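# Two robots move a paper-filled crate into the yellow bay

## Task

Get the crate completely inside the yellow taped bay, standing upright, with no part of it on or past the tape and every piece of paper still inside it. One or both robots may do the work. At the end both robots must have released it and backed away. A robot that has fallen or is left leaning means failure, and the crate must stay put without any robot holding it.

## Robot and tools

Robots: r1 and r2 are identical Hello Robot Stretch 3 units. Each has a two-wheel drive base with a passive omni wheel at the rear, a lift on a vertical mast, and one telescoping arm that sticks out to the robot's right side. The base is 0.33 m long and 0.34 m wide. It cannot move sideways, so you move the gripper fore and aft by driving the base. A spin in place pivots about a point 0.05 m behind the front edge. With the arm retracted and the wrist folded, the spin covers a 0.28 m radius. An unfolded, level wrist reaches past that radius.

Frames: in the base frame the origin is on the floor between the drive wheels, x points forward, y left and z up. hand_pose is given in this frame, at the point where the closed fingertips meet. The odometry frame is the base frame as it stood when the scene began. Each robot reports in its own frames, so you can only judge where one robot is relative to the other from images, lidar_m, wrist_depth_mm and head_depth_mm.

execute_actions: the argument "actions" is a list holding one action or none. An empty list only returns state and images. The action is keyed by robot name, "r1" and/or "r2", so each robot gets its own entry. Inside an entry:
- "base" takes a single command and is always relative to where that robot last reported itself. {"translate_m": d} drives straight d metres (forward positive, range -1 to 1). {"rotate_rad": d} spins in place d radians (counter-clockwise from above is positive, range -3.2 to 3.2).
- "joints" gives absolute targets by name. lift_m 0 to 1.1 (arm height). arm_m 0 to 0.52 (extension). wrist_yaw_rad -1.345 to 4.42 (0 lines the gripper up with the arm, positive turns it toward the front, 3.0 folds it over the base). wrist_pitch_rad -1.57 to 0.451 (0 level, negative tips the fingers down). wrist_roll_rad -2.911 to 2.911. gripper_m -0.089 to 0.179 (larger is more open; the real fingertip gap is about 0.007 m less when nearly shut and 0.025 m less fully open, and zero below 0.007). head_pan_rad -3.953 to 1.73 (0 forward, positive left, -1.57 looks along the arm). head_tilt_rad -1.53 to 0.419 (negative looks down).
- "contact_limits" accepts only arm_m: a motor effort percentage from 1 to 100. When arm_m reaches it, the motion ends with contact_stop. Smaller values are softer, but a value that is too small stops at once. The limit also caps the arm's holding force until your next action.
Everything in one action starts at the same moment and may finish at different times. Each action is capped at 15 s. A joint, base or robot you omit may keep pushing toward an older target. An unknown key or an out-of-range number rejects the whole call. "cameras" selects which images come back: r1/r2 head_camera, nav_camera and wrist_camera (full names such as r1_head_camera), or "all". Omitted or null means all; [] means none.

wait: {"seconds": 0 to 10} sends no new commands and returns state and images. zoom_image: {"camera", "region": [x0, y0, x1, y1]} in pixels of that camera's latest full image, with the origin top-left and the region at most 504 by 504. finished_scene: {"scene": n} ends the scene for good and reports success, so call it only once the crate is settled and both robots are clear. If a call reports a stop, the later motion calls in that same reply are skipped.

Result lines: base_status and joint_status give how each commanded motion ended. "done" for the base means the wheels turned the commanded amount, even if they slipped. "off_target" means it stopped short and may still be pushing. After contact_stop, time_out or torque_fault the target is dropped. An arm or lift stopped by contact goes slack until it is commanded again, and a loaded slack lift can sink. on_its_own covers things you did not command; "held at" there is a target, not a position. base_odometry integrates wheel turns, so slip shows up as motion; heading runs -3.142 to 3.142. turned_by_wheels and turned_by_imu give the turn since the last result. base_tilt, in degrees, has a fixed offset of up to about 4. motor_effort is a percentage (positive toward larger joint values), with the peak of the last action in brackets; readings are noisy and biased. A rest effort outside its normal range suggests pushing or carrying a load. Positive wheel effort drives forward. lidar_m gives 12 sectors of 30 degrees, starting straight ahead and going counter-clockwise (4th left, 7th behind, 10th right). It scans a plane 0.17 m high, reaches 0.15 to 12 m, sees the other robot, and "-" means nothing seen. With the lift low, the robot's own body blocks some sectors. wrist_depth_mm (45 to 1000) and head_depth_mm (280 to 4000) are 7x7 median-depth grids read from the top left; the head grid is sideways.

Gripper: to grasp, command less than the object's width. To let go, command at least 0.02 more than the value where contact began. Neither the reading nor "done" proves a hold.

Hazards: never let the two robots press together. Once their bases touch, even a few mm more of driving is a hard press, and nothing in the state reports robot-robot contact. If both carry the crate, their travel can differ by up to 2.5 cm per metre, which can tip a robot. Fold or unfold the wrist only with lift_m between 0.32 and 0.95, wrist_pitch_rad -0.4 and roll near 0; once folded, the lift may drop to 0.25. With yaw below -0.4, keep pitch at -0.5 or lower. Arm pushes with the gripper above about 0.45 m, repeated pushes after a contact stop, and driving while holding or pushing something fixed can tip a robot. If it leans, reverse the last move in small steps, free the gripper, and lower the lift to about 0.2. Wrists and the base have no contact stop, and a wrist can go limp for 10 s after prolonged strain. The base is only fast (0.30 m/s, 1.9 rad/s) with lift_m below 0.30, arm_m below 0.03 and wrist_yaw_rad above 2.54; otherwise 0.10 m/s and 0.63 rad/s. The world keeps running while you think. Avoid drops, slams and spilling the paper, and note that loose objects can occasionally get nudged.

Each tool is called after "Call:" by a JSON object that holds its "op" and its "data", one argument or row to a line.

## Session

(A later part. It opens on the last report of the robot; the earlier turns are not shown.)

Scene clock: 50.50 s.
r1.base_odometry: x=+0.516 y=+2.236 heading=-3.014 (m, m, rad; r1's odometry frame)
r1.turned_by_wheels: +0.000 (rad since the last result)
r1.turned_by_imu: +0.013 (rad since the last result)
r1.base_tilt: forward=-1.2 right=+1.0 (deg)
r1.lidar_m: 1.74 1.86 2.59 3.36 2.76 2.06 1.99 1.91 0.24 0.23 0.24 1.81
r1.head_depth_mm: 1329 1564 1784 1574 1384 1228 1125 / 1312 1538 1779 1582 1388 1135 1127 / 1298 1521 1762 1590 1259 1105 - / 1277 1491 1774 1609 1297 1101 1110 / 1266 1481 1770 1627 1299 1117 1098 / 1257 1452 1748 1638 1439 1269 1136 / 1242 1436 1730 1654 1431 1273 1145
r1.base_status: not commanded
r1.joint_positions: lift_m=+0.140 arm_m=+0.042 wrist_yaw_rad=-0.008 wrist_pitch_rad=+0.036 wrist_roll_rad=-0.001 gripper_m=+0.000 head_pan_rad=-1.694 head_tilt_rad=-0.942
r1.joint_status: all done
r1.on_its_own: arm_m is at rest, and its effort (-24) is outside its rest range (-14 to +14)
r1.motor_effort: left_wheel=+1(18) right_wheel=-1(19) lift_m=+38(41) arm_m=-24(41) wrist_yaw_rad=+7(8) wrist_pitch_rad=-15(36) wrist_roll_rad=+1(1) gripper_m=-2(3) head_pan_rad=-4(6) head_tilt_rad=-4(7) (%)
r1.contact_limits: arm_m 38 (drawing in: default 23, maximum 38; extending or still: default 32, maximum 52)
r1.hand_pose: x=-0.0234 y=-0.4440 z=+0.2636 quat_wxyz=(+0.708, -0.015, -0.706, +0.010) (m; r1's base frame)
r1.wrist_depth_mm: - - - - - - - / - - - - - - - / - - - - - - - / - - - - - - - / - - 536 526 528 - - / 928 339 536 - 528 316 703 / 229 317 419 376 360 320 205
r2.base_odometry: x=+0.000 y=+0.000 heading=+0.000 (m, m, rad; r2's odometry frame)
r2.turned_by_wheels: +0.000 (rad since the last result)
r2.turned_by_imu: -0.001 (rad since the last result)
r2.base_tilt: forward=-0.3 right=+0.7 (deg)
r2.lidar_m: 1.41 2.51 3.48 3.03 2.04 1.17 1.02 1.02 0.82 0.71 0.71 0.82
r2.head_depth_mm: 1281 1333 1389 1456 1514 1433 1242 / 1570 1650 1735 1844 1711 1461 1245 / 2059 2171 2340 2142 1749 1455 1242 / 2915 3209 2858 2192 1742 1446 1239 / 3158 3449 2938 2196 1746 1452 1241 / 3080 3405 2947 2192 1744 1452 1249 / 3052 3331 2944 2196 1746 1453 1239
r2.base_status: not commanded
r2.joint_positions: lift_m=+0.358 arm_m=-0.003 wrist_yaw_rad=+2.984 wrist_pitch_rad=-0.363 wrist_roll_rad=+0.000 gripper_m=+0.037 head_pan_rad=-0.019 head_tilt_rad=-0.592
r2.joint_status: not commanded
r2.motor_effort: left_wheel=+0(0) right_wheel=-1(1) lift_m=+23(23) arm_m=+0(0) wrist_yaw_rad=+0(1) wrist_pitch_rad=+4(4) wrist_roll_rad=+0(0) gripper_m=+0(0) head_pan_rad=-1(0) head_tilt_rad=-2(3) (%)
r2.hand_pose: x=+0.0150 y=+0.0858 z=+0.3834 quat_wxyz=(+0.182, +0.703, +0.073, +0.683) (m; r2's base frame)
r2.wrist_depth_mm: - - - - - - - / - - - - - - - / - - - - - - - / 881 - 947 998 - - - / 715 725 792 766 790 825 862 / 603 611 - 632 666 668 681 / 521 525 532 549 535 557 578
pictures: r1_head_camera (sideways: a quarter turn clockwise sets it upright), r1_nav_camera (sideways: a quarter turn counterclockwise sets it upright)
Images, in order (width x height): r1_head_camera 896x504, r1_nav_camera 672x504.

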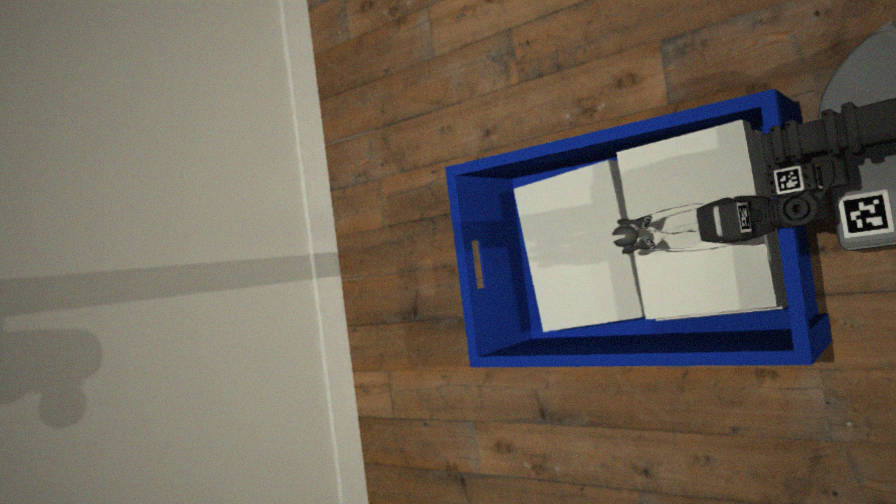

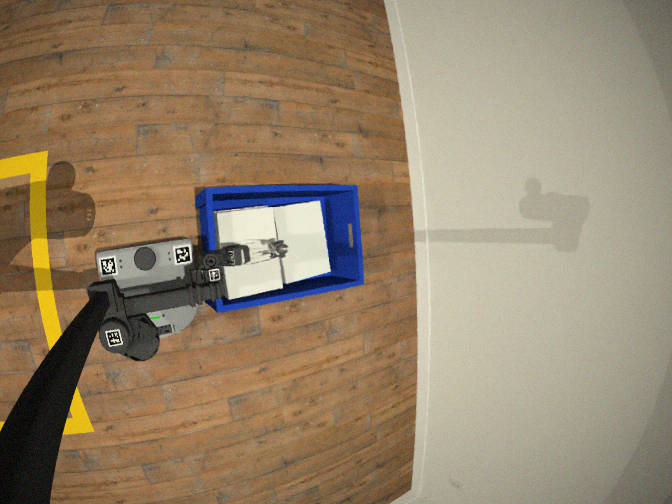

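Call:
{"op": "execute_actions", "data": {
  "actions": [
    {"r1":{"joints":{"arm_m":0.06,"lift_m":0.25}}}
  ],
  "cameras": []
}}

Call:
{"op": "execute_actions", "data": {
  "actions": [
    {"r1":{"base":{"rotate_rad":-1.2}}}
  ],
  "cameras": []
}}

Call:
{"op": "execute_actions", "data": {
  "actions": [
    {"r1":{"base":{"translate_m":-0.44}}}
  ],
  "cameras": []
}}

Call:
{"op": "execute_actions", "data": {
  "actions": [
    {"r1":{"base":{"rotate_rad":1.25}}}
  ],
  "cameras": []
}}

Call:
{"op": "execute_actions", "data": {
  "actions": [
    {"r1":{"base":{"translate_m":0.15},"joints":{"arm_m":0.52}}}
  ],
  "cameras": ["r1_head_camera"]
}}

Call:
{"op": "execute_actions", "data": {
  "actions": [
    {"r1":{"joints":{"lift_m":0.14}}}
  ],
  "cameras": []
}}

Call:
{"op": "execute_actions", "data": {
  "actions": [
    {"r1":{"joints":{"arm_m":0.04},"contact_limits":{"arm_m":100}}}
  ],
  "cameras": ["r1_head_camera","r1_nav_camera"]
}}

Scene clock: 64.87 s.
r1.base_odometry: x=+0.516 y=+2.236 heading=-3.014 (m, m, rad; r1's odometry frame)
r1.turned_by_wheels: +0.000 (rad since the last result)
r1.turned_by_imu: -0.001 (rad since the last result)
r1.base_tilt: forward=-1.2 right=+1.0 (deg)
r1.lidar_m: 1.74 1.85 2.60 3.37 2.74 2.05 1.99 1.92 0.24 0.23 0.24 1.80
r1.head_depth_mm: 1329 1553 1775 1569 1381 1228 1124 / 1304 1540 1772 1588 1387 1173 - / 1298 1520 1784 1596 1257 1106 - / 1275 1500 1762 1613 1289 1092 1107 / 1264 1472 1770 1626 1290 1118 1107 / 1246 1454 1745 1635 1415 1267 1135 / 1238 1434 1709 1660 1436 1276 1155
r1.base_status: not commanded
r1.joint_positions: lift_m=+0.250 arm_m=+0.060 wrist_yaw_rad=-0.001 wrist_pitch_rad=-0.016 wrist_roll_rad=-0.002 gripper_m=+0.000 head_pan_rad=-1.694 head_tilt_rad=-0.942
r1.joint_status: all done
r1.motor_effort: left_wheel=+0(1) right_wheel=+1(1) lift_m=+39(51) arm_m=+2(25) wrist_yaw_rad=+1(7) wrist_pitch_rad=+7(15) wrist_roll_rad=+1(1) gripper_m=-3(1) head_pan_rad=-4(5) head_tilt_rad=-5(4) (%)
r1.hand_pose: x=-0.0218 y=-0.4605 z=+0.3601 quat_wxyz=(+0.708, +0.006, -0.706, -0.007) (m; r1's base frame)
r1.wrist_depth_mm: - - - - - - - / - - - - - - - / - - - - - - - / - - - - - - - / - - - - - - - / - - 533 - 516 901 890 / 749 716 502 543 537 377 671
r2.base_odometry: x=+0.000 y=+0.000 heading=+0.000 (m, m, rad; r2's odometry frame)
r2.turned_by_wheels: +0.000 (rad since the last result)
r2.turned_by_imu: -0.001 (rad since the last result)
r2.base_tilt: forward=-0.3 right=+0.8 (deg)
r2.lidar_m: 1.41 2.50 3.49 3.03 2.04 1.18 1.02 1.01 0.82 0.70 0.71 0.82
r2.head_depth_mm: 1281 1333 1386 1451 1514 1426 1247 / 1572 1657 1743 1836 1714 1456 1245 / 2043 2166 2329 2151 1751 1446 1242 / 2901 3204 2875 2200 1751 1447 1247 / 3142 3474 2973 2183 1752 1453 1245 / 3095 3393 2967 2175 1756 1456 1249 / 3037 3336 2930 2178 1748 1444 1240
r2.base_status: not commanded
r2.joint_positions: lift_m=+0.358 arm_m=-0.003 wrist_yaw_rad=+2.984 wrist_pitch_rad=-0.363 wrist_roll_rad=+0.000 gripper_m=+0.037 head_pan_rad=-0.019 head_tilt_rad=-0.592
r2.joint_status: not commanded
r2.motor_effort: left_wheel=-1(0) right_wheel=-1(1) lift_m=+23(22) arm_m=+0(0) wrist_yaw_rad=+0(1) wrist_pitch_rad=+4(4) wrist_roll_rad=+0(0) gripper_m=+0(1) head_pan_rad=-1(0) head_tilt_rad=-2(3) (%)
r2.hand_pose: x=+0.0150 y=+0.0858 z=+0.3834 quat_wxyz=(+0.182, +0.703, +0.073, +0.683) (m; r2's base frame)
r2.wrist_depth_mm: - - - - - - - / - - - - - - - / - - - - - - - / 898 - 950 980 - - - / 717 732 797 778 802 835 857 / 599 608 - 636 661 677 689 / 522 531 525 545 546 571 577
pictures: none
No camera images: the call's "cameras" was empty. Leave "cameras" out to get every camera's image.

Scene clock: 67.70 s.
r1.base_odometry: x=+0.516 y=+2.236 heading=+2.070 (m, m, rad; r1's odometry frame)
r1.turned_by_wheels: -1.200 (rad since the last result)
r1.turned_by_imu: -1.200 (rad since the last result)
r1.base_tilt: forward=-1.3 right=+1.0 (deg)
r1.lidar_m: 0.24 0.27 1.74 1.79 2.25 3.37 2.63 2.16 1.99 2.02 0.25 0.23
r1.head_depth_mm: 1797 2044 1824 1573 1384 1229 1122 / 1846 2089 1834 1587 1388 1232 - / 1880 2139 1861 1597 1388 1266 - / 1927 2184 1895 1614 1413 1253 1129 / 1996 2213 1888 1623 1414 1259 1069 / 2067 2254 1904 1634 1430 1264 999 / 2102 2259 1916 1650 1441 1277 999
r1.base_status: done
r1.joint_positions: lift_m=+0.250 arm_m=+0.060 wrist_yaw_rad=-0.001 wrist_pitch_rad=-0.016 wrist_roll_rad=-0.002 gripper_m=+0.000 head_pan_rad=-1.694 head_tilt_rad=-0.942
r1.joint_status: not commanded
r1.motor_effort: left_wheel=+3(8) right_wheel=-3(7) lift_m=+39(39) arm_m=+3(2) wrist_yaw_rad=+1(1) wrist_pitch_rad=+7(7) wrist_roll_rad=+1(1) gripper_m=-3(3) head_pan_rad=-5(4) head_tilt_rad=-4(5) (%)
r1.hand_pose: x=-0.0216 y=-0.4606 z=+0.3601 quat_wxyz=(+0.708, +0.006, -0.706, -0.006) (m; r1's base frame)
r1.wrist_depth_mm: - - - - - - - / - - - - - - - / - - - - - - - / - - - - - - - / - - - - - - - / - - 988 - 967 897 905 / 751 744 713 694 665 679 672
r2.base_odometry: x=+0.000 y=+0.000 heading=+0.000 (m, m, rad; r2's odometry frame)
r2.turned_by_wheels: +0.000 (rad since the last result)
r2.turned_by_imu: -0.001 (rad since the last result)
r2.base_tilt: forward=-0.3 right=+0.7 (deg)
r2.lidar_m: 1.42 2.65 3.49 3.00 2.04 1.18 1.02 1.02 0.81 0.71 0.70 0.82
r2.head_depth_mm: 1285 1326 1383 1449 1512 1428 1244 / 1574 1647 1738 1845 1721 1448 1242 / 2045 2179 2321 2156 1745 1447 1239 / 2899 3213 2916 2207 1743 1449 1243 / 3182 3471 2960 2190 1748 1448 1239 / 3095 3414 2941 2186 1747 1449 1245 / 3015 3383 2934 2182 1739 1449 1236
r2.base_status: not commanded
r2.joint_positions: lift_m=+0.358 arm_m=-0.003 wrist_yaw_rad=+2.984 wrist_pitch_rad=-0.363 wrist_roll_rad=+0.000 gripper_m=+0.037 head_pan_rad=-0.019 head_tilt_rad=-0.592
r2.joint_status: not commanded
r2.motor_effort: left_wheel=-1(1) right_wheel=-1(1) lift_m=+22(23) arm_m=+0(0) wrist_yaw_rad=-1(0) wrist_pitch_rad=+4(4) wrist_roll_rad=+0(0) gripper_m=+1(0) head_pan_rad=+0(0) head_tilt_rad=-2(2) (%)
r2.hand_pose: x=+0.0150 y=+0.0858 z=+0.3834 quat_wxyz=(+0.182, +0.703, +0.073, +0.683) (m; r2's base frame)
r2.wrist_depth_mm: - - - - - - - / - - - - - - - / - - - - - - - / 899 - 940 997 - - - / 718 727 796 769 802 823 838 / 598 610 - 636 671 669 683 / 515 518 534 549 539 564 574
pictures: none
No camera images: the call's "cameras" was empty. Leave "cameras" out to get every camera's image.

Scene clock: 73.27 s.
r1.base_odometry: x=+0.727 y=+1.849 heading=+2.070 (m, m, rad; r1's odometry frame)
r1.turned_by_wheels: +0.000 (rad since the last result)
r1.turned_by_imu: -0.001 (rad since the last result)
r1.base_tilt: forward=-1.2 right=+1.0 (deg)
r1.lidar_m: 0.64 2.08 1.94 1.96 2.46 2.97 2.18 1.97 1.82 1.84 1.94 0.62
r1.head_depth_mm: 1629 1893 1817 1564 1380 1233 1116 / 1674 1950 1851 1573 1385 1242 - / 1732 2018 1871 1601 1394 1268 - / 1763 2061 1893 1615 1409 1253 1130 / 1813 2106 1901 1625 1413 1261 1127 / 1867 2158 1932 1643 1436 1266 1138 / 1916 2204 1926 1648 1438 1268 1148
r1.base_status: done
r1.joint_positions: lift_m=+0.250 arm_m=+0.060 wrist_yaw_rad=-0.001 wrist_pitch_rad=-0.016 wrist_roll_rad=-0.002 gripper_m=+0.000 head_pan_rad=-1.694 head_tilt_rad=-0.942
r1.joint_status: not commanded
r1.motor_effort: left_wheel=+3(5) right_wheel=-3(10) lift_m=+39(39) arm_m=+3(3) wrist_yaw_rad=+0(1) wrist_pitch_rad=+7(7) wrist_roll_rad=+1(1) gripper_m=-3(2) head_pan_rad=-4(4) head_tilt_rad=-5(5) (%)
r1.hand_pose: x=-0.0216 y=-0.4606 z=+0.3601 quat_wxyz=(+0.708, +0.006, -0.706, -0.006) (m; r1's base frame)
r1.wrist_depth_mm: - - - - - - - / - - - - - - - / - - - - - - - / - - - - - - - / - - - - - - - / - - - - 965 901 887 / 773 746 730 700 657 685 666
r2.base_odometry: x=+0.000 y=+0.000 heading=+0.000 (m, m, rad; r2's odometry frame)
r2.turned_by_wheels: +0.000 (rad since the last result)
r2.turned_by_imu: -0.001 (rad since the last result)
r2.base_tilt: forward=-0.3 right=+0.7 (deg)
r2.lidar_m: 1.41 2.21 2.18 3.03 2.04 1.18 1.01 1.02 0.82 0.71 0.70 0.82
r2.head_depth_mm: 1280 1332 1386 1448 1515 1426 1244 / 1574 1644 1737 1842 1718 1449 1240 / 2044 2174 2321 2149 1750 1452 1243 / 2920 3198 2865 2196 1742 1444 1244 / 3170 3452 2983 2188 1746 1452 1241 / 3075 3428 2964 2184 1746 1453 1245 / 3044 3330 2958 2195 1742 1451 1237
r2.base_status: not commanded
r2.joint_positions: lift_m=+0.358 arm_m=-0.003 wrist_yaw_rad=+2.984 wrist_pitch_rad=-0.363 wrist_roll_rad=+0.000 gripper_m=+0.037 head_pan_rad=-0.019 head_tilt_rad=-0.592
r2.joint_status: not commanded
r2.motor_effort: left_wheel=+0(1) right_wheel=-1(1) lift_m=+22(23) arm_m=+0(0) wrist_yaw_rad=-1(0) wrist_pitch_rad=+5(4) wrist_roll_rad=+0(0) gripper_m=+0(1) head_pan_rad=-1(0) head_tilt_rad=-2(3) (%)
r2.hand_pose: x=+0.0150 y=+0.0858 z=+0.3834 quat_wxyz=(+0.182, +0.703, +0.073, +0.683) (m; r2's base frame)
r2.wrist_depth_mm: - - - - - - - / - - - - - - - / - - - - - - - / 880 - 962 957 - - - / 720 725 796 799 813 829 842 / 599 617 - 633 663 675 683 / 520 524 518 544 542 571 581
pictures: none
No camera images: the call's "cameras" was empty. Leave "cameras" out to get every camera's image.

Scene clock: 76.20 s.
r1.base_odometry: x=+0.727 y=+1.849 heading=-2.964 (m, m, rad; r1's odometry frame)
r1.turned_by_wheels: +1.250 (rad since the last result)
r1.turned_by_imu: +1.249 (rad since the last result)
r1.base_tilt: forward=-1.2 right=+1.0 (deg)
r1.lidar_m: 1.94 2.07 3.01 2.97 2.41 1.86 1.82 1.94 1.82 0.62 0.68 1.96
r1.head_depth_mm: 1704 2001 1824 1574 1384 1228 1116 / 1688 1974 1841 1585 1376 1240 - / 1663 1960 1866 1597 1402 1269 - / 1669 1929 1843 1421 1333 1251 1129 / 1654 1925 1906 1487 1327 1261 1126 / 1637 1915 1921 1467 1345 1270 1142 / 1626 1903 1916 1656 1432 1275 1147
r1.base_status: done
r1.joint_positions: lift_m=+0.250 arm_m=+0.060 wrist_yaw_rad=+0.000 wrist_pitch_rad=-0.016 wrist_roll_rad=-0.002 gripper_m=+0.000 head_pan_rad=-1.694 head_tilt_rad=-0.942
r1.joint_status: not commanded
r1.motor_effort: left_wheel=-3(8) right_wheel=+3(8) lift_m=+39(39) arm_m=+3(3) wrist_yaw_rad=-1(0) wrist_pitch_rad=+7(7) wrist_roll_rad=+1(1) gripper_m=-4(3) head_pan_rad=-5(4) head_tilt_rad=-4(3) (%)
r1.hand_pose: x=-0.0215 y=-0.4606 z=+0.3601 quat_wxyz=(+0.708, +0.006, -0.706, -0.006) (m; r1's base frame)
r1.wrist_depth_mm: - - - - - - - / - - - - - - - / - - - - - - - / - - - - - - - / - - 975 983 - - - / - 591 624 - 969 905 902 / 407 383 367 353 668 683 670
r2.base_odometry: x=+0.000 y=+0.000 heading=+0.000 (m, m, rad; r2's odometry frame)
r2.turned_by_wheels: +0.000 (rad since the last result)
r2.turned_by_imu: -0.001 (rad since the last result)
r2.base_tilt: forward=-0.3 right=+0.7 (deg)
r2.lidar_m: 1.42 2.07 2.08 3.02 2.03 1.18 1.02 1.02 0.82 0.71 0.71 0.82
r2.head_depth_mm: 1279 1332 1389 1443 1516 1431 1241 / 1578 1647 1740 1833 1707 1453 1242 / 2047 2183 2338 2168 1755 1454 1245 / 2941 3213 2868 2181 1748 1449 1246 / 3174 3479 2961 2195 1744 1453 1242 / 3102 3425 2930 2180 1753 1449 1242 / 3029 3349 2941 2203 1745 1455 1237
r2.base_status: not commanded
r2.joint_positions: lift_m=+0.358 arm_m=-0.003 wrist_yaw_rad=+2.984 wrist_pitch_rad=-0.363 wrist_roll_rad=+0.000 gripper_m=+0.037 head_pan_rad=-0.019 head_tilt_rad=-0.592
r2.joint_status: not commanded
r2.motor_effort: left_wheel=+0(0) right_wheel=-1(1) lift_m=+22(23) arm_m=+0(0) wrist_yaw_rad=-1(1) wrist_pitch_rad=+4(4) wrist_roll_rad=+0(0) gripper_m=-1(0) head_pan_rad=+0(0) head_tilt_rad=-2(2) (%)
r2.hand_pose: x=+0.0150 y=+0.0858 z=+0.3834 quat_wxyz=(+0.182, +0.703, +0.073, +0.683) (m; r2's base frame)
r2.wrist_depth_mm: - - - - - - - / - - - - - - - / - - - - - - - / 889 - 950 984 - - - / 709 723 808 772 795 822 850 / 599 614 - 641 657 670 685 / 517 522 522 548 550 564 574
pictures: none
No camera images: the call's "cameras" was empty. Leave "cameras" out to get every camera's image.

Scene clock: 80.77 s.
r1.base_odometry: x=+0.579 y=+1.823 heading=-2.964 (m, m, rad; r1's odometry frame)
r1.turned_by_wheels: +0.000 (rad since the last result)
r1.turned_by_imu: +0.000 (rad since the last result)
r1.base_tilt: forward=-1.2 right=+1.0 (deg)
r1.lidar_m: 1.79 1.91 2.77 2.96 2.59 2.01 1.97 2.10 0.64 0.65 0.67 1.81
r1.head_depth_mm: 1722 2035 1823 1578 1372 1227 1121 / 1696 1983 1843 1583 1388 1244 - / 1685 1982 1852 1437 1318 1239 1149 / 1683 1958 1662 1474 1340 1251 1138 / 1670 1945 1708 1471 1343 1259 1133 / 1654 1940 1907 1632 1428 1268 1142 / 1646 1918 1930 1647 1446 1273 1145
r1.base_status: done
r1.joint_positions: lift_m=+0.250 arm_m=+0.520 wrist_yaw_rad=+0.000 wrist_pitch_rad=-0.017 wrist_roll_rad=-0.002 gripper_m=+0.000 head_pan_rad=-1.694 head_tilt_rad=-0.942
r1.joint_status: all done
r1.motor_effort: left_wheel=-3(4) right_wheel=+3(9) lift_m=+39(39) arm_m=+3(3) wrist_yaw_rad=-2(0) wrist_pitch_rad=+8(7) wrist_roll_rad=+1(1) gripper_m=-2(3) head_pan_rad=-4(5) head_tilt_rad=-5(4) (%)
r1.hand_pose: x=-0.0214 y=-0.9205 z=+0.3600 quat_wxyz=(+0.708, +0.006, -0.706, -0.006) (m; r1's base frame)
r1.wrist_depth_mm: - - - - - 963 938 / - - - - - 995 965 / - - - - - - 990 / - - - - - - - / - - - - - - - / - - 908 - 469 462 900 / 764 744 389 500 488 437 661
r2.base_odometry: x=+0.000 y=+0.000 heading=+0.000 (m, m, rad; r2's odometry frame)
r2.turned_by_wheels: +0.000 (rad since the last result)
r2.turned_by_imu: -0.001 (rad since the last result)
r2.base_tilt: forward=-0.3 right=+0.7 (deg)
r2.lidar_m: 1.42 2.79 2.13 3.02 2.04 1.18 1.02 1.02 0.81 0.70 0.71 0.82
r2.head_depth_mm: 1279 1332 1382 1447 1516 1427 1242 / 1573 1659 1739 1829 1718 1444 1247 / 2048 2173 2352 2153 1741 1445 1241 / 2911 3224 2863 2198 1738 1451 1243 / 3157 3457 2944 2193 1749 1451 1243 / 3072 3365 2942 2189 1740 1451 1238 / 3053 3328 2910 2193 1737 1451 1244
r2.base_status: not commanded
r2.joint_positions: lift_m=+0.358 arm_m=-0.003 wrist_yaw_rad=+2.984 wrist_pitch_rad=-0.363 wrist_roll_rad=+0.000 gripper_m=+0.037 head_pan_rad=-0.019 head_tilt_rad=-0.592
r2.joint_status: not commanded
r2.motor_effort: left_wheel=+0(0) right_wheel=-1(1) lift_m=+23(22) arm_m=+0(0) wrist_yaw_rad=+0(1) wrist_pitch_rad=+4(4) wrist_roll_rad=+0(0) gripper_m=+0(0) head_pan_rad=+0(0) head_tilt_rad=-2(2) (%)
r2.hand_pose: x=+0.0150 y=+0.0858 z=+0.3834 quat_wxyz=(+0.182, +0.703, +0.073, +0.683) (m; r2's base frame)
r2.wrist_depth_mm: - - - - - - - / - - - - - - - / - - - - - - - / 908 - 956 982 1000 - - / 719 737 803 769 793 808 859 / 599 609 - 638 664 662 684 / 521 528 524 545 543 564 575
pictures: r1_head_camera (sideways: a quarter turn clockwise sets it upright)
Images, in order (width x height): r1_head_camera 896x504.

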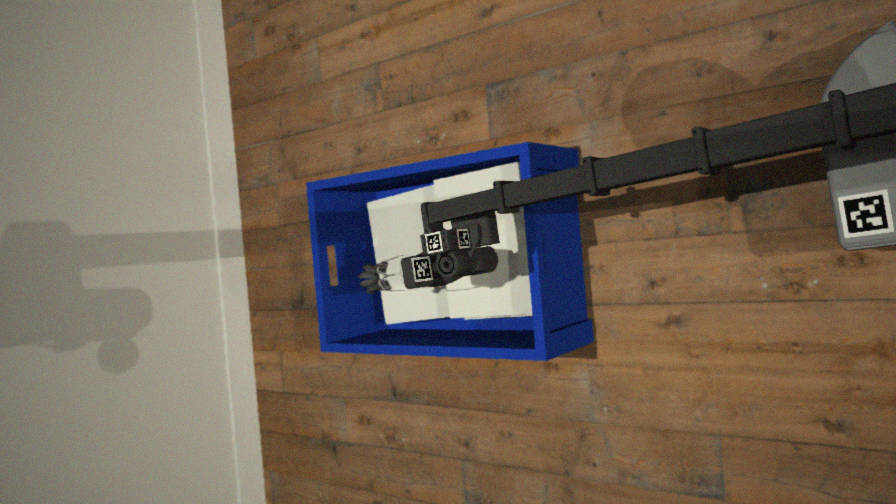

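Scene clock: 82.60 s.
r1.base_odometry: x=+0.579 y=+1.823 heading=-2.964 (m, m, rad; r1's odometry frame)
r1.turned_by_wheels: +0.000 (rad since the last result)
r1.turned_by_imu: +0.000 (rad since the last result)
r1.base_tilt: forward=-1.2 right=+1.0 (deg)
r1.lidar_m: 1.79 1.91 2.78 2.96 2.60 2.01 1.97 2.10 0.64 0.65 0.67 1.81
r1.head_depth_mm: 1707 2011 1822 1565 1372 1232 1118 / 1695 2002 1849 1588 1383 1233 1143 / 1710 1966 1859 1400 1329 1239 1148 / 1672 1955 1668 1504 1334 1250 1138 / 1668 1945 1699 1465 1336 1258 1128 / 1648 1923 1911 1638 1425 1266 1142 / 1647 1916 1945 1648 1438 1268 1144
r1.base_status: not commanded
r1.joint_positions: lift_m=+0.140 arm_m=+0.520 wrist_yaw_rad=+0.000 wrist_pitch_rad=-0.017 wrist_roll_rad=-0.002 gripper_m=+0.000 head_pan_rad=-1.694 head_tilt_rad=-0.942
r1.joint_status: all done
r1.motor_effort: left_wheel=-3(3) right_wheel=+3(3) lift_m=+24(33) arm_m=+2(3) wrist_yaw_rad=-1(1) wrist_pitch_rad=+7(7) wrist_roll_rad=+1(1) gripper_m=-2(1) head_pan_rad=-4(5) head_tilt_rad=-4(4) (%)
r1.hand_pose: x=-0.0214 y=-0.9205 z=+0.2506 quat_wxyz=(+0.708, +0.006, -0.706, -0.006) (m; r1's base frame)
r1.wrist_depth_mm: - - - - 983 956 943 / - - - - - 988 953 / - - - - - - 959 / - - - - - - - / - - 476 476 460 430 323 / 773 260 423 - 469 400 264 / 187 242 346 334 322 337 268
r2.base_odometry: x=+0.000 y=+0.000 heading=+0.000 (m, m, rad; r2's odometry frame)
r2.turned_by_wheels: +0.000 (rad since the last result)
r2.turned_by_imu: +0.000 (rad since the last result)
r2.base_tilt: forward=-0.2 right=+0.7 (deg)
r2.lidar_m: 1.42 2.78 2.14 3.03 2.04 1.17 1.01 1.02 0.82 0.70 0.70 0.82
r2.head_depth_mm: 1280 1333 1388 1448 1509 1431 1244 / 1569 1656 1741 1831 1716 1461 1242 / 2043 2183 2339 2149 1751 1448 1240 / 2933 3190 2893 2195 1754 1449 1243 / 3188 3429 2942 2208 1755 1456 1238 / 3109 3429 2938 2195 1745 1445 1243 / 3045 3312 2950 2200 1747 1452 1245
r2.base_status: not commanded
r2.joint_positions: lift_m=+0.358 arm_m=-0.003 wrist_yaw_rad=+2.984 wrist_pitch_rad=-0.363 wrist_roll_rad=+0.000 gripper_m=+0.037 head_pan_rad=-0.019 head_tilt_rad=-0.592
r2.joint_status: not commanded
r2.motor_effort: left_wheel=+0(0) right_wheel=-1(1) lift_m=+23(22) arm_m=+0(0) wrist_yaw_rad=-1(1) wrist_pitch_rad=+4(4) wrist_roll_rad=+0(0) gripper_m=-1(1) head_pan_rad=+0(0) head_tilt_rad=-2(2) (%)
r2.hand_pose: x=+0.0150 y=+0.0858 z=+0.3834 quat_wxyz=(+0.182, +0.703, +0.073, +0.683) (m; r2's base frame)
r2.wrist_depth_mm: - - - - - - - / - - - - - - - / - - - - - - - / 897 - 957 980 - - - / 713 720 803 772 808 820 859 / 599 608 - 644 660 670 694 / 517 521 525 535 536 571 572
pictures: none
No camera images: the call's "cameras" was empty. Leave "cameras" out to get every camera's image.

Scene clock: 87.30 s.
r1.base_odometry: x=+0.579 y=+1.823 heading=-2.964 (m, m, rad; r1's odometry frame)
r1.turned_by_wheels: +0.000 (rad since the last result)
r1.turned_by_imu: +0.001 (rad since the last result)
r1.base_tilt: forward=-1.2 right=+1.0 (deg)
r1.lidar_m: 1.79 1.91 2.78 2.95 2.59 2.01 1.97 0.30 0.24 0.23 0.24 1.81
r1.head_depth_mm: 1718 1992 1829 1562 1376 1220 1120 / 1704 1987 1858 1580 1359 1088 1126 / 1688 1978 1851 1557 1278 1109 - / 1676 1964 1882 1613 1289 1106 1103 / 1657 1951 1902 1621 1300 1172 1105 / 1654 1925 1920 1642 1430 1260 1142 / 1642 1927 1929 1646 1433 1276 1139
r1.base_status: not commanded
r1.joint_positions: lift_m=+0.140 arm_m=+0.042 wrist_yaw_rad=-0.006 wrist_pitch_rad=+0.035 wrist_roll_rad=-0.010 gripper_m=+0.000 head_pan_rad=-1.694 head_tilt_rad=-0.943
r1.joint_status: all done
r1.on_its_own: arm_m is at rest, and its effort (-24) is outside its rest range (-14 to +14)
r1.motor_effort: left_wheel=+0(21) right_wheel=+3(23) lift_m=+38(40) arm_m=-24(38) wrist_yaw_rad=+5(16) wrist_pitch_rad=-15(34) wrist_roll_rad=+6(8) gripper_m=-2(2) head_pan_rad=-4(5) head_tilt_rad=-5(5) (%)
r1.contact_limits: arm_m 38 (drawing in: default 23, maximum 38; extending or still: default 32, maximum 52)
r1.hand_pose: x=-0.0229 y=-0.4440 z=+0.2634 quat_wxyz=(+0.711, -0.014, -0.703, +0.010) (m; r1's base frame)
r1.wrist_depth_mm: - - - - - - - / - - - - - - - / - - - - - - - / - - - - - - - / - - 530 528 518 - - / 899 323 539 - 532 350 262 / 215 286 396 375 363 352 231
r2.base_odometry: x=+0.000 y=+0.000 heading=+0.000 (m, m, rad; r2's odometry frame)
r2.turned_by_wheels: +0.000 (rad since the last result)
r2.turned_by_imu: -0.001 (rad since the last result)
r2.base_tilt: forward=-0.3 right=+0.7 (deg)
r2.lidar_m: 1.41 2.41 2.14 3.02 2.04 1.17 1.01 1.02 0.82 0.70 0.71 0.82
r2.head_depth_mm: 1280 1331 1388 1444 1521 1429 1247 / 1574 1657 1749 1836 1714 1454 1246 / 2047 2184 2321 2143 1751 1453 1243 / 2926 3249 2868 2203 1753 1450 1243 / 3167 3457 2944 2204 1755 1447 1243 / 3113 3399 2959 2210 1730 1446 1241 / 3058 3333 2931 2202 1750 1449 1243
r2.base_status: not commanded
r2.joint_positions: lift_m=+0.358 arm_m=-0.003 wrist_yaw_rad=+2.984 wrist_pitch_rad=-0.363 wrist_roll_rad=+0.000 gripper_m=+0.037 head_pan_rad=-0.019 head_tilt_rad=-0.592
r2.joint_status: not commanded
r2.motor_effort: left_wheel=+0(0) right_wheel=-1(1) lift_m=+23(23) arm_m=+0(0) wrist_yaw_rad=+0(0) wrist_pitch_rad=+4(4) wrist_roll_rad=+0(0) gripper_m=-1(1) head_pan_rad=+1(0) head_tilt_rad=-2(2) (%)
r2.hand_pose: x=+0.0150 y=+0.0858 z=+0.3834 quat_wxyz=(+0.182, +0.703, +0.073, +0.683) (m; r2's base frame)
r2.wrist_depth_mm: - - - - - - - / - - - - - - - / - - - - - - - / 886 - 923 985 - - - / 725 728 809 783 795 830 850 / 605 602 - 631 657 678 694 / 518 528 525 548 543 563 579
pictures: r1_head_camera (sideways: a quarter turn clockwise sets it upright), r1_nav_camera (sideways: a quarter turn counterclockwise sets it upright)
Images, in order (width x height): r1_head_camera 896x504, r1_nav_camera 672x504.

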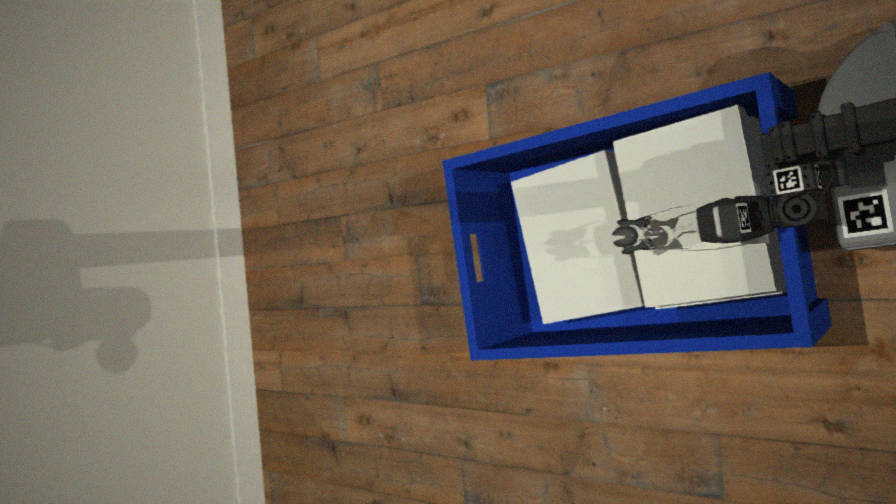

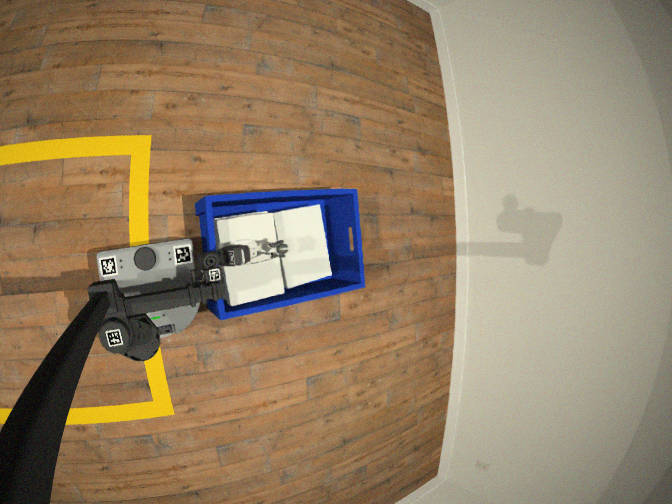

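Call:
{"op": "execute_actions", "data": {
  "actions": [
    {"r1":{"joints":{"arm_m":0.02,"lift_m":0.34,"wrist_yaw_rad":3.0,"wrist_pitch_rad":-0.4}}}
  ],
  "cameras": []
}}

Call:
{"op": "execute_actions", "data": {
  "actions": [
    {"r1":{"base":{"translate_m":0.5},"joints":{"lift_m":0.28,"head_pan_rad":0,"head_tilt_rad":-1.0}}}
  ],
  "cameras": []
}}

Call:
{"op": "execute_actions", "data": {
  "actions": [
    {"r1":{"base":{"rotate_rad":-1.57}}}
  ],
  "cameras": []
}}

Call:
{"op": "execute_actions", "data": {
  "actions": [
    {"r1":{"base":{"translate_m":1.0}}}
  ],
  "cameras": []
}}

Call:
{"op": "execute_actions", "data": {
  "actions": [
    {"r1":{"base":{"rotate_rad":-1.3}}}
  ],
  "cameras": []
}}

Call:
{"op": "execute_actions", "data": {
  "actions": [
    {"r1":{"base":{"translate_m":0.47}}}
  ],
  "cameras": []
}}

Call:
{"op": "execute_actions", "data": {
  "actions": [
    {"r1":{"base":{"rotate_rad":-1.77}}}
  ],
  "cameras": ["r1_head_camera"]
}}

Scene clock: 102.00 s.
r1.base_odometry: x=+0.579 y=+1.823 heading=-2.964 (m, m, rad; r1's odometry frame)
r1.turned_by_wheels: +0.000 (rad since the last result)
r1.turned_by_imu: -0.003 (rad since the last result)
r1.base_tilt: forward=-1.3 right=+1.0 (deg)
r1.lidar_m: 1.79 1.90 2.77 2.96 2.60 2.01 1.97 0.29 0.23 0.22 0.23 1.81
r1.head_depth_mm: 1718 2012 1838 1578 1375 1227 1117 / 1687 1997 1840 1587 1364 1096 - / 1689 1978 1862 1595 1272 1108 - / 1669 1945 1874 1616 1293 1114 1097 / 1665 1948 1903 1627 1293 1149 1095 / 1649 1928 1910 1633 1433 1262 1137 / 1636 1919 1947 1650 1433 1269 1146
r1.base_status: not commanded
r1.joint_positions: lift_m=+0.340 arm_m=+0.056 wrist_yaw_rad=+2.998 wrist_pitch_rad=-0.418 wrist_roll_rad=-0.006 gripper_m=+0.000 head_pan_rad=-1.694 head_tilt_rad=-0.943
r1.joint_status: arm_m contact_stop (moved +0.014 of -0.022); the others done
r1.on_its_own: arm_m is slack since a contact_stop, until your next command for it (your +0.020 is given up)
r1.motor_effort: left_wheel=+0(23) right_wheel=+0(59) lift_m=+39(55) arm_m=+0(28) wrist_yaw_rad=+2(98) wrist_pitch_rad=+8(50) wrist_roll_rad=+4(19) gripper_m=-2(11) head_pan_rad=-5(5) head_tilt_rad=-4(4) (%)
r1.hand_pose: x=+0.0108 y=+0.0212 z=+0.3525 quat_wxyz=(+0.196, +0.698, +0.097, +0.682) (m; r1's base frame)
r1.wrist_depth_mm: - - - - - - - / - - - - - - - / - - - - - - - / - 990 975 969 920 913 908 / 805 791 759 781 740 728 712 / 641 637 630 - 620 595 589 / 547 558 - - 507 514 498
r2.base_odometry: x=+0.000 y=+0.000 heading=+0.000 (m, m, rad; r2's odometry frame)
r2.turned_by_wheels: +0.000 (rad since the last result)
r2.turned_by_imu: -0.001 (rad since the last result)
r2.base_tilt: forward=-0.3 right=+0.7 (deg)
r2.lidar_m: 1.41 2.39 2.13 3.01 2.04 1.18 1.02 1.02 0.81 0.71 0.70 0.82
r2.head_depth_mm: 1283 1330 1385 1451 1519 1434 1242 / 1567 1655 1741 1844 1715 1453 1241 / 2032 2180 2325 2142 1750 1453 1241 / 2917 3212 2885 2201 1741 1449 1242 / 3165 3522 2940 2193 1749 1451 1243 / 3098 3395 2952 2197 1752 1443 1243 / 3042 3352 2947 2201 1748 1448 1243
r2.base_status: not commanded
r2.joint_positions: lift_m=+0.358 arm_m=-0.003 wrist_yaw_rad=+2.984 wrist_pitch_rad=-0.363 wrist_roll_rad=+0.000 gripper_m=+0.037 head_pan_rad=-0.019 head_tilt_rad=-0.592
r2.joint_status: not commanded
r2.motor_effort: left_wheel=-1(0) right_wheel=-1(1) lift_m=+23(22) arm_m=+0(0) wrist_yaw_rad=+0(1) wrist_pitch_rad=+4(4) wrist_roll_rad=+0(0) gripper_m=+0(0) head_pan_rad=+0(0) head_tilt_rad=-3(3) (%)
r2.hand_pose: x=+0.0150 y=+0.0858 z=+0.3834 quat_wxyz=(+0.182, +0.703, +0.073, +0.683) (m; r2's base frame)
r2.wrist_depth_mm: - - - - - - - / - - - - - - - / - - - - - - - / 900 - 958 997 - - - / 715 714 822 778 801 822 835 / 601 603 - 637 661 672 691 / 518 518 528 548 544 564 578
pictures: none
No camera images: the call's "cameras" was empty. Leave "cameras" out to get every camera's image.

not run: a stop came earlier in this reply.

not run: a stop came earlier in this reply.

not run: a stop came earlier in this reply.

not run: a stop came earlier in this reply.

not run: a stop came earlier in this reply.

not run: a stop came earlier in this reply.


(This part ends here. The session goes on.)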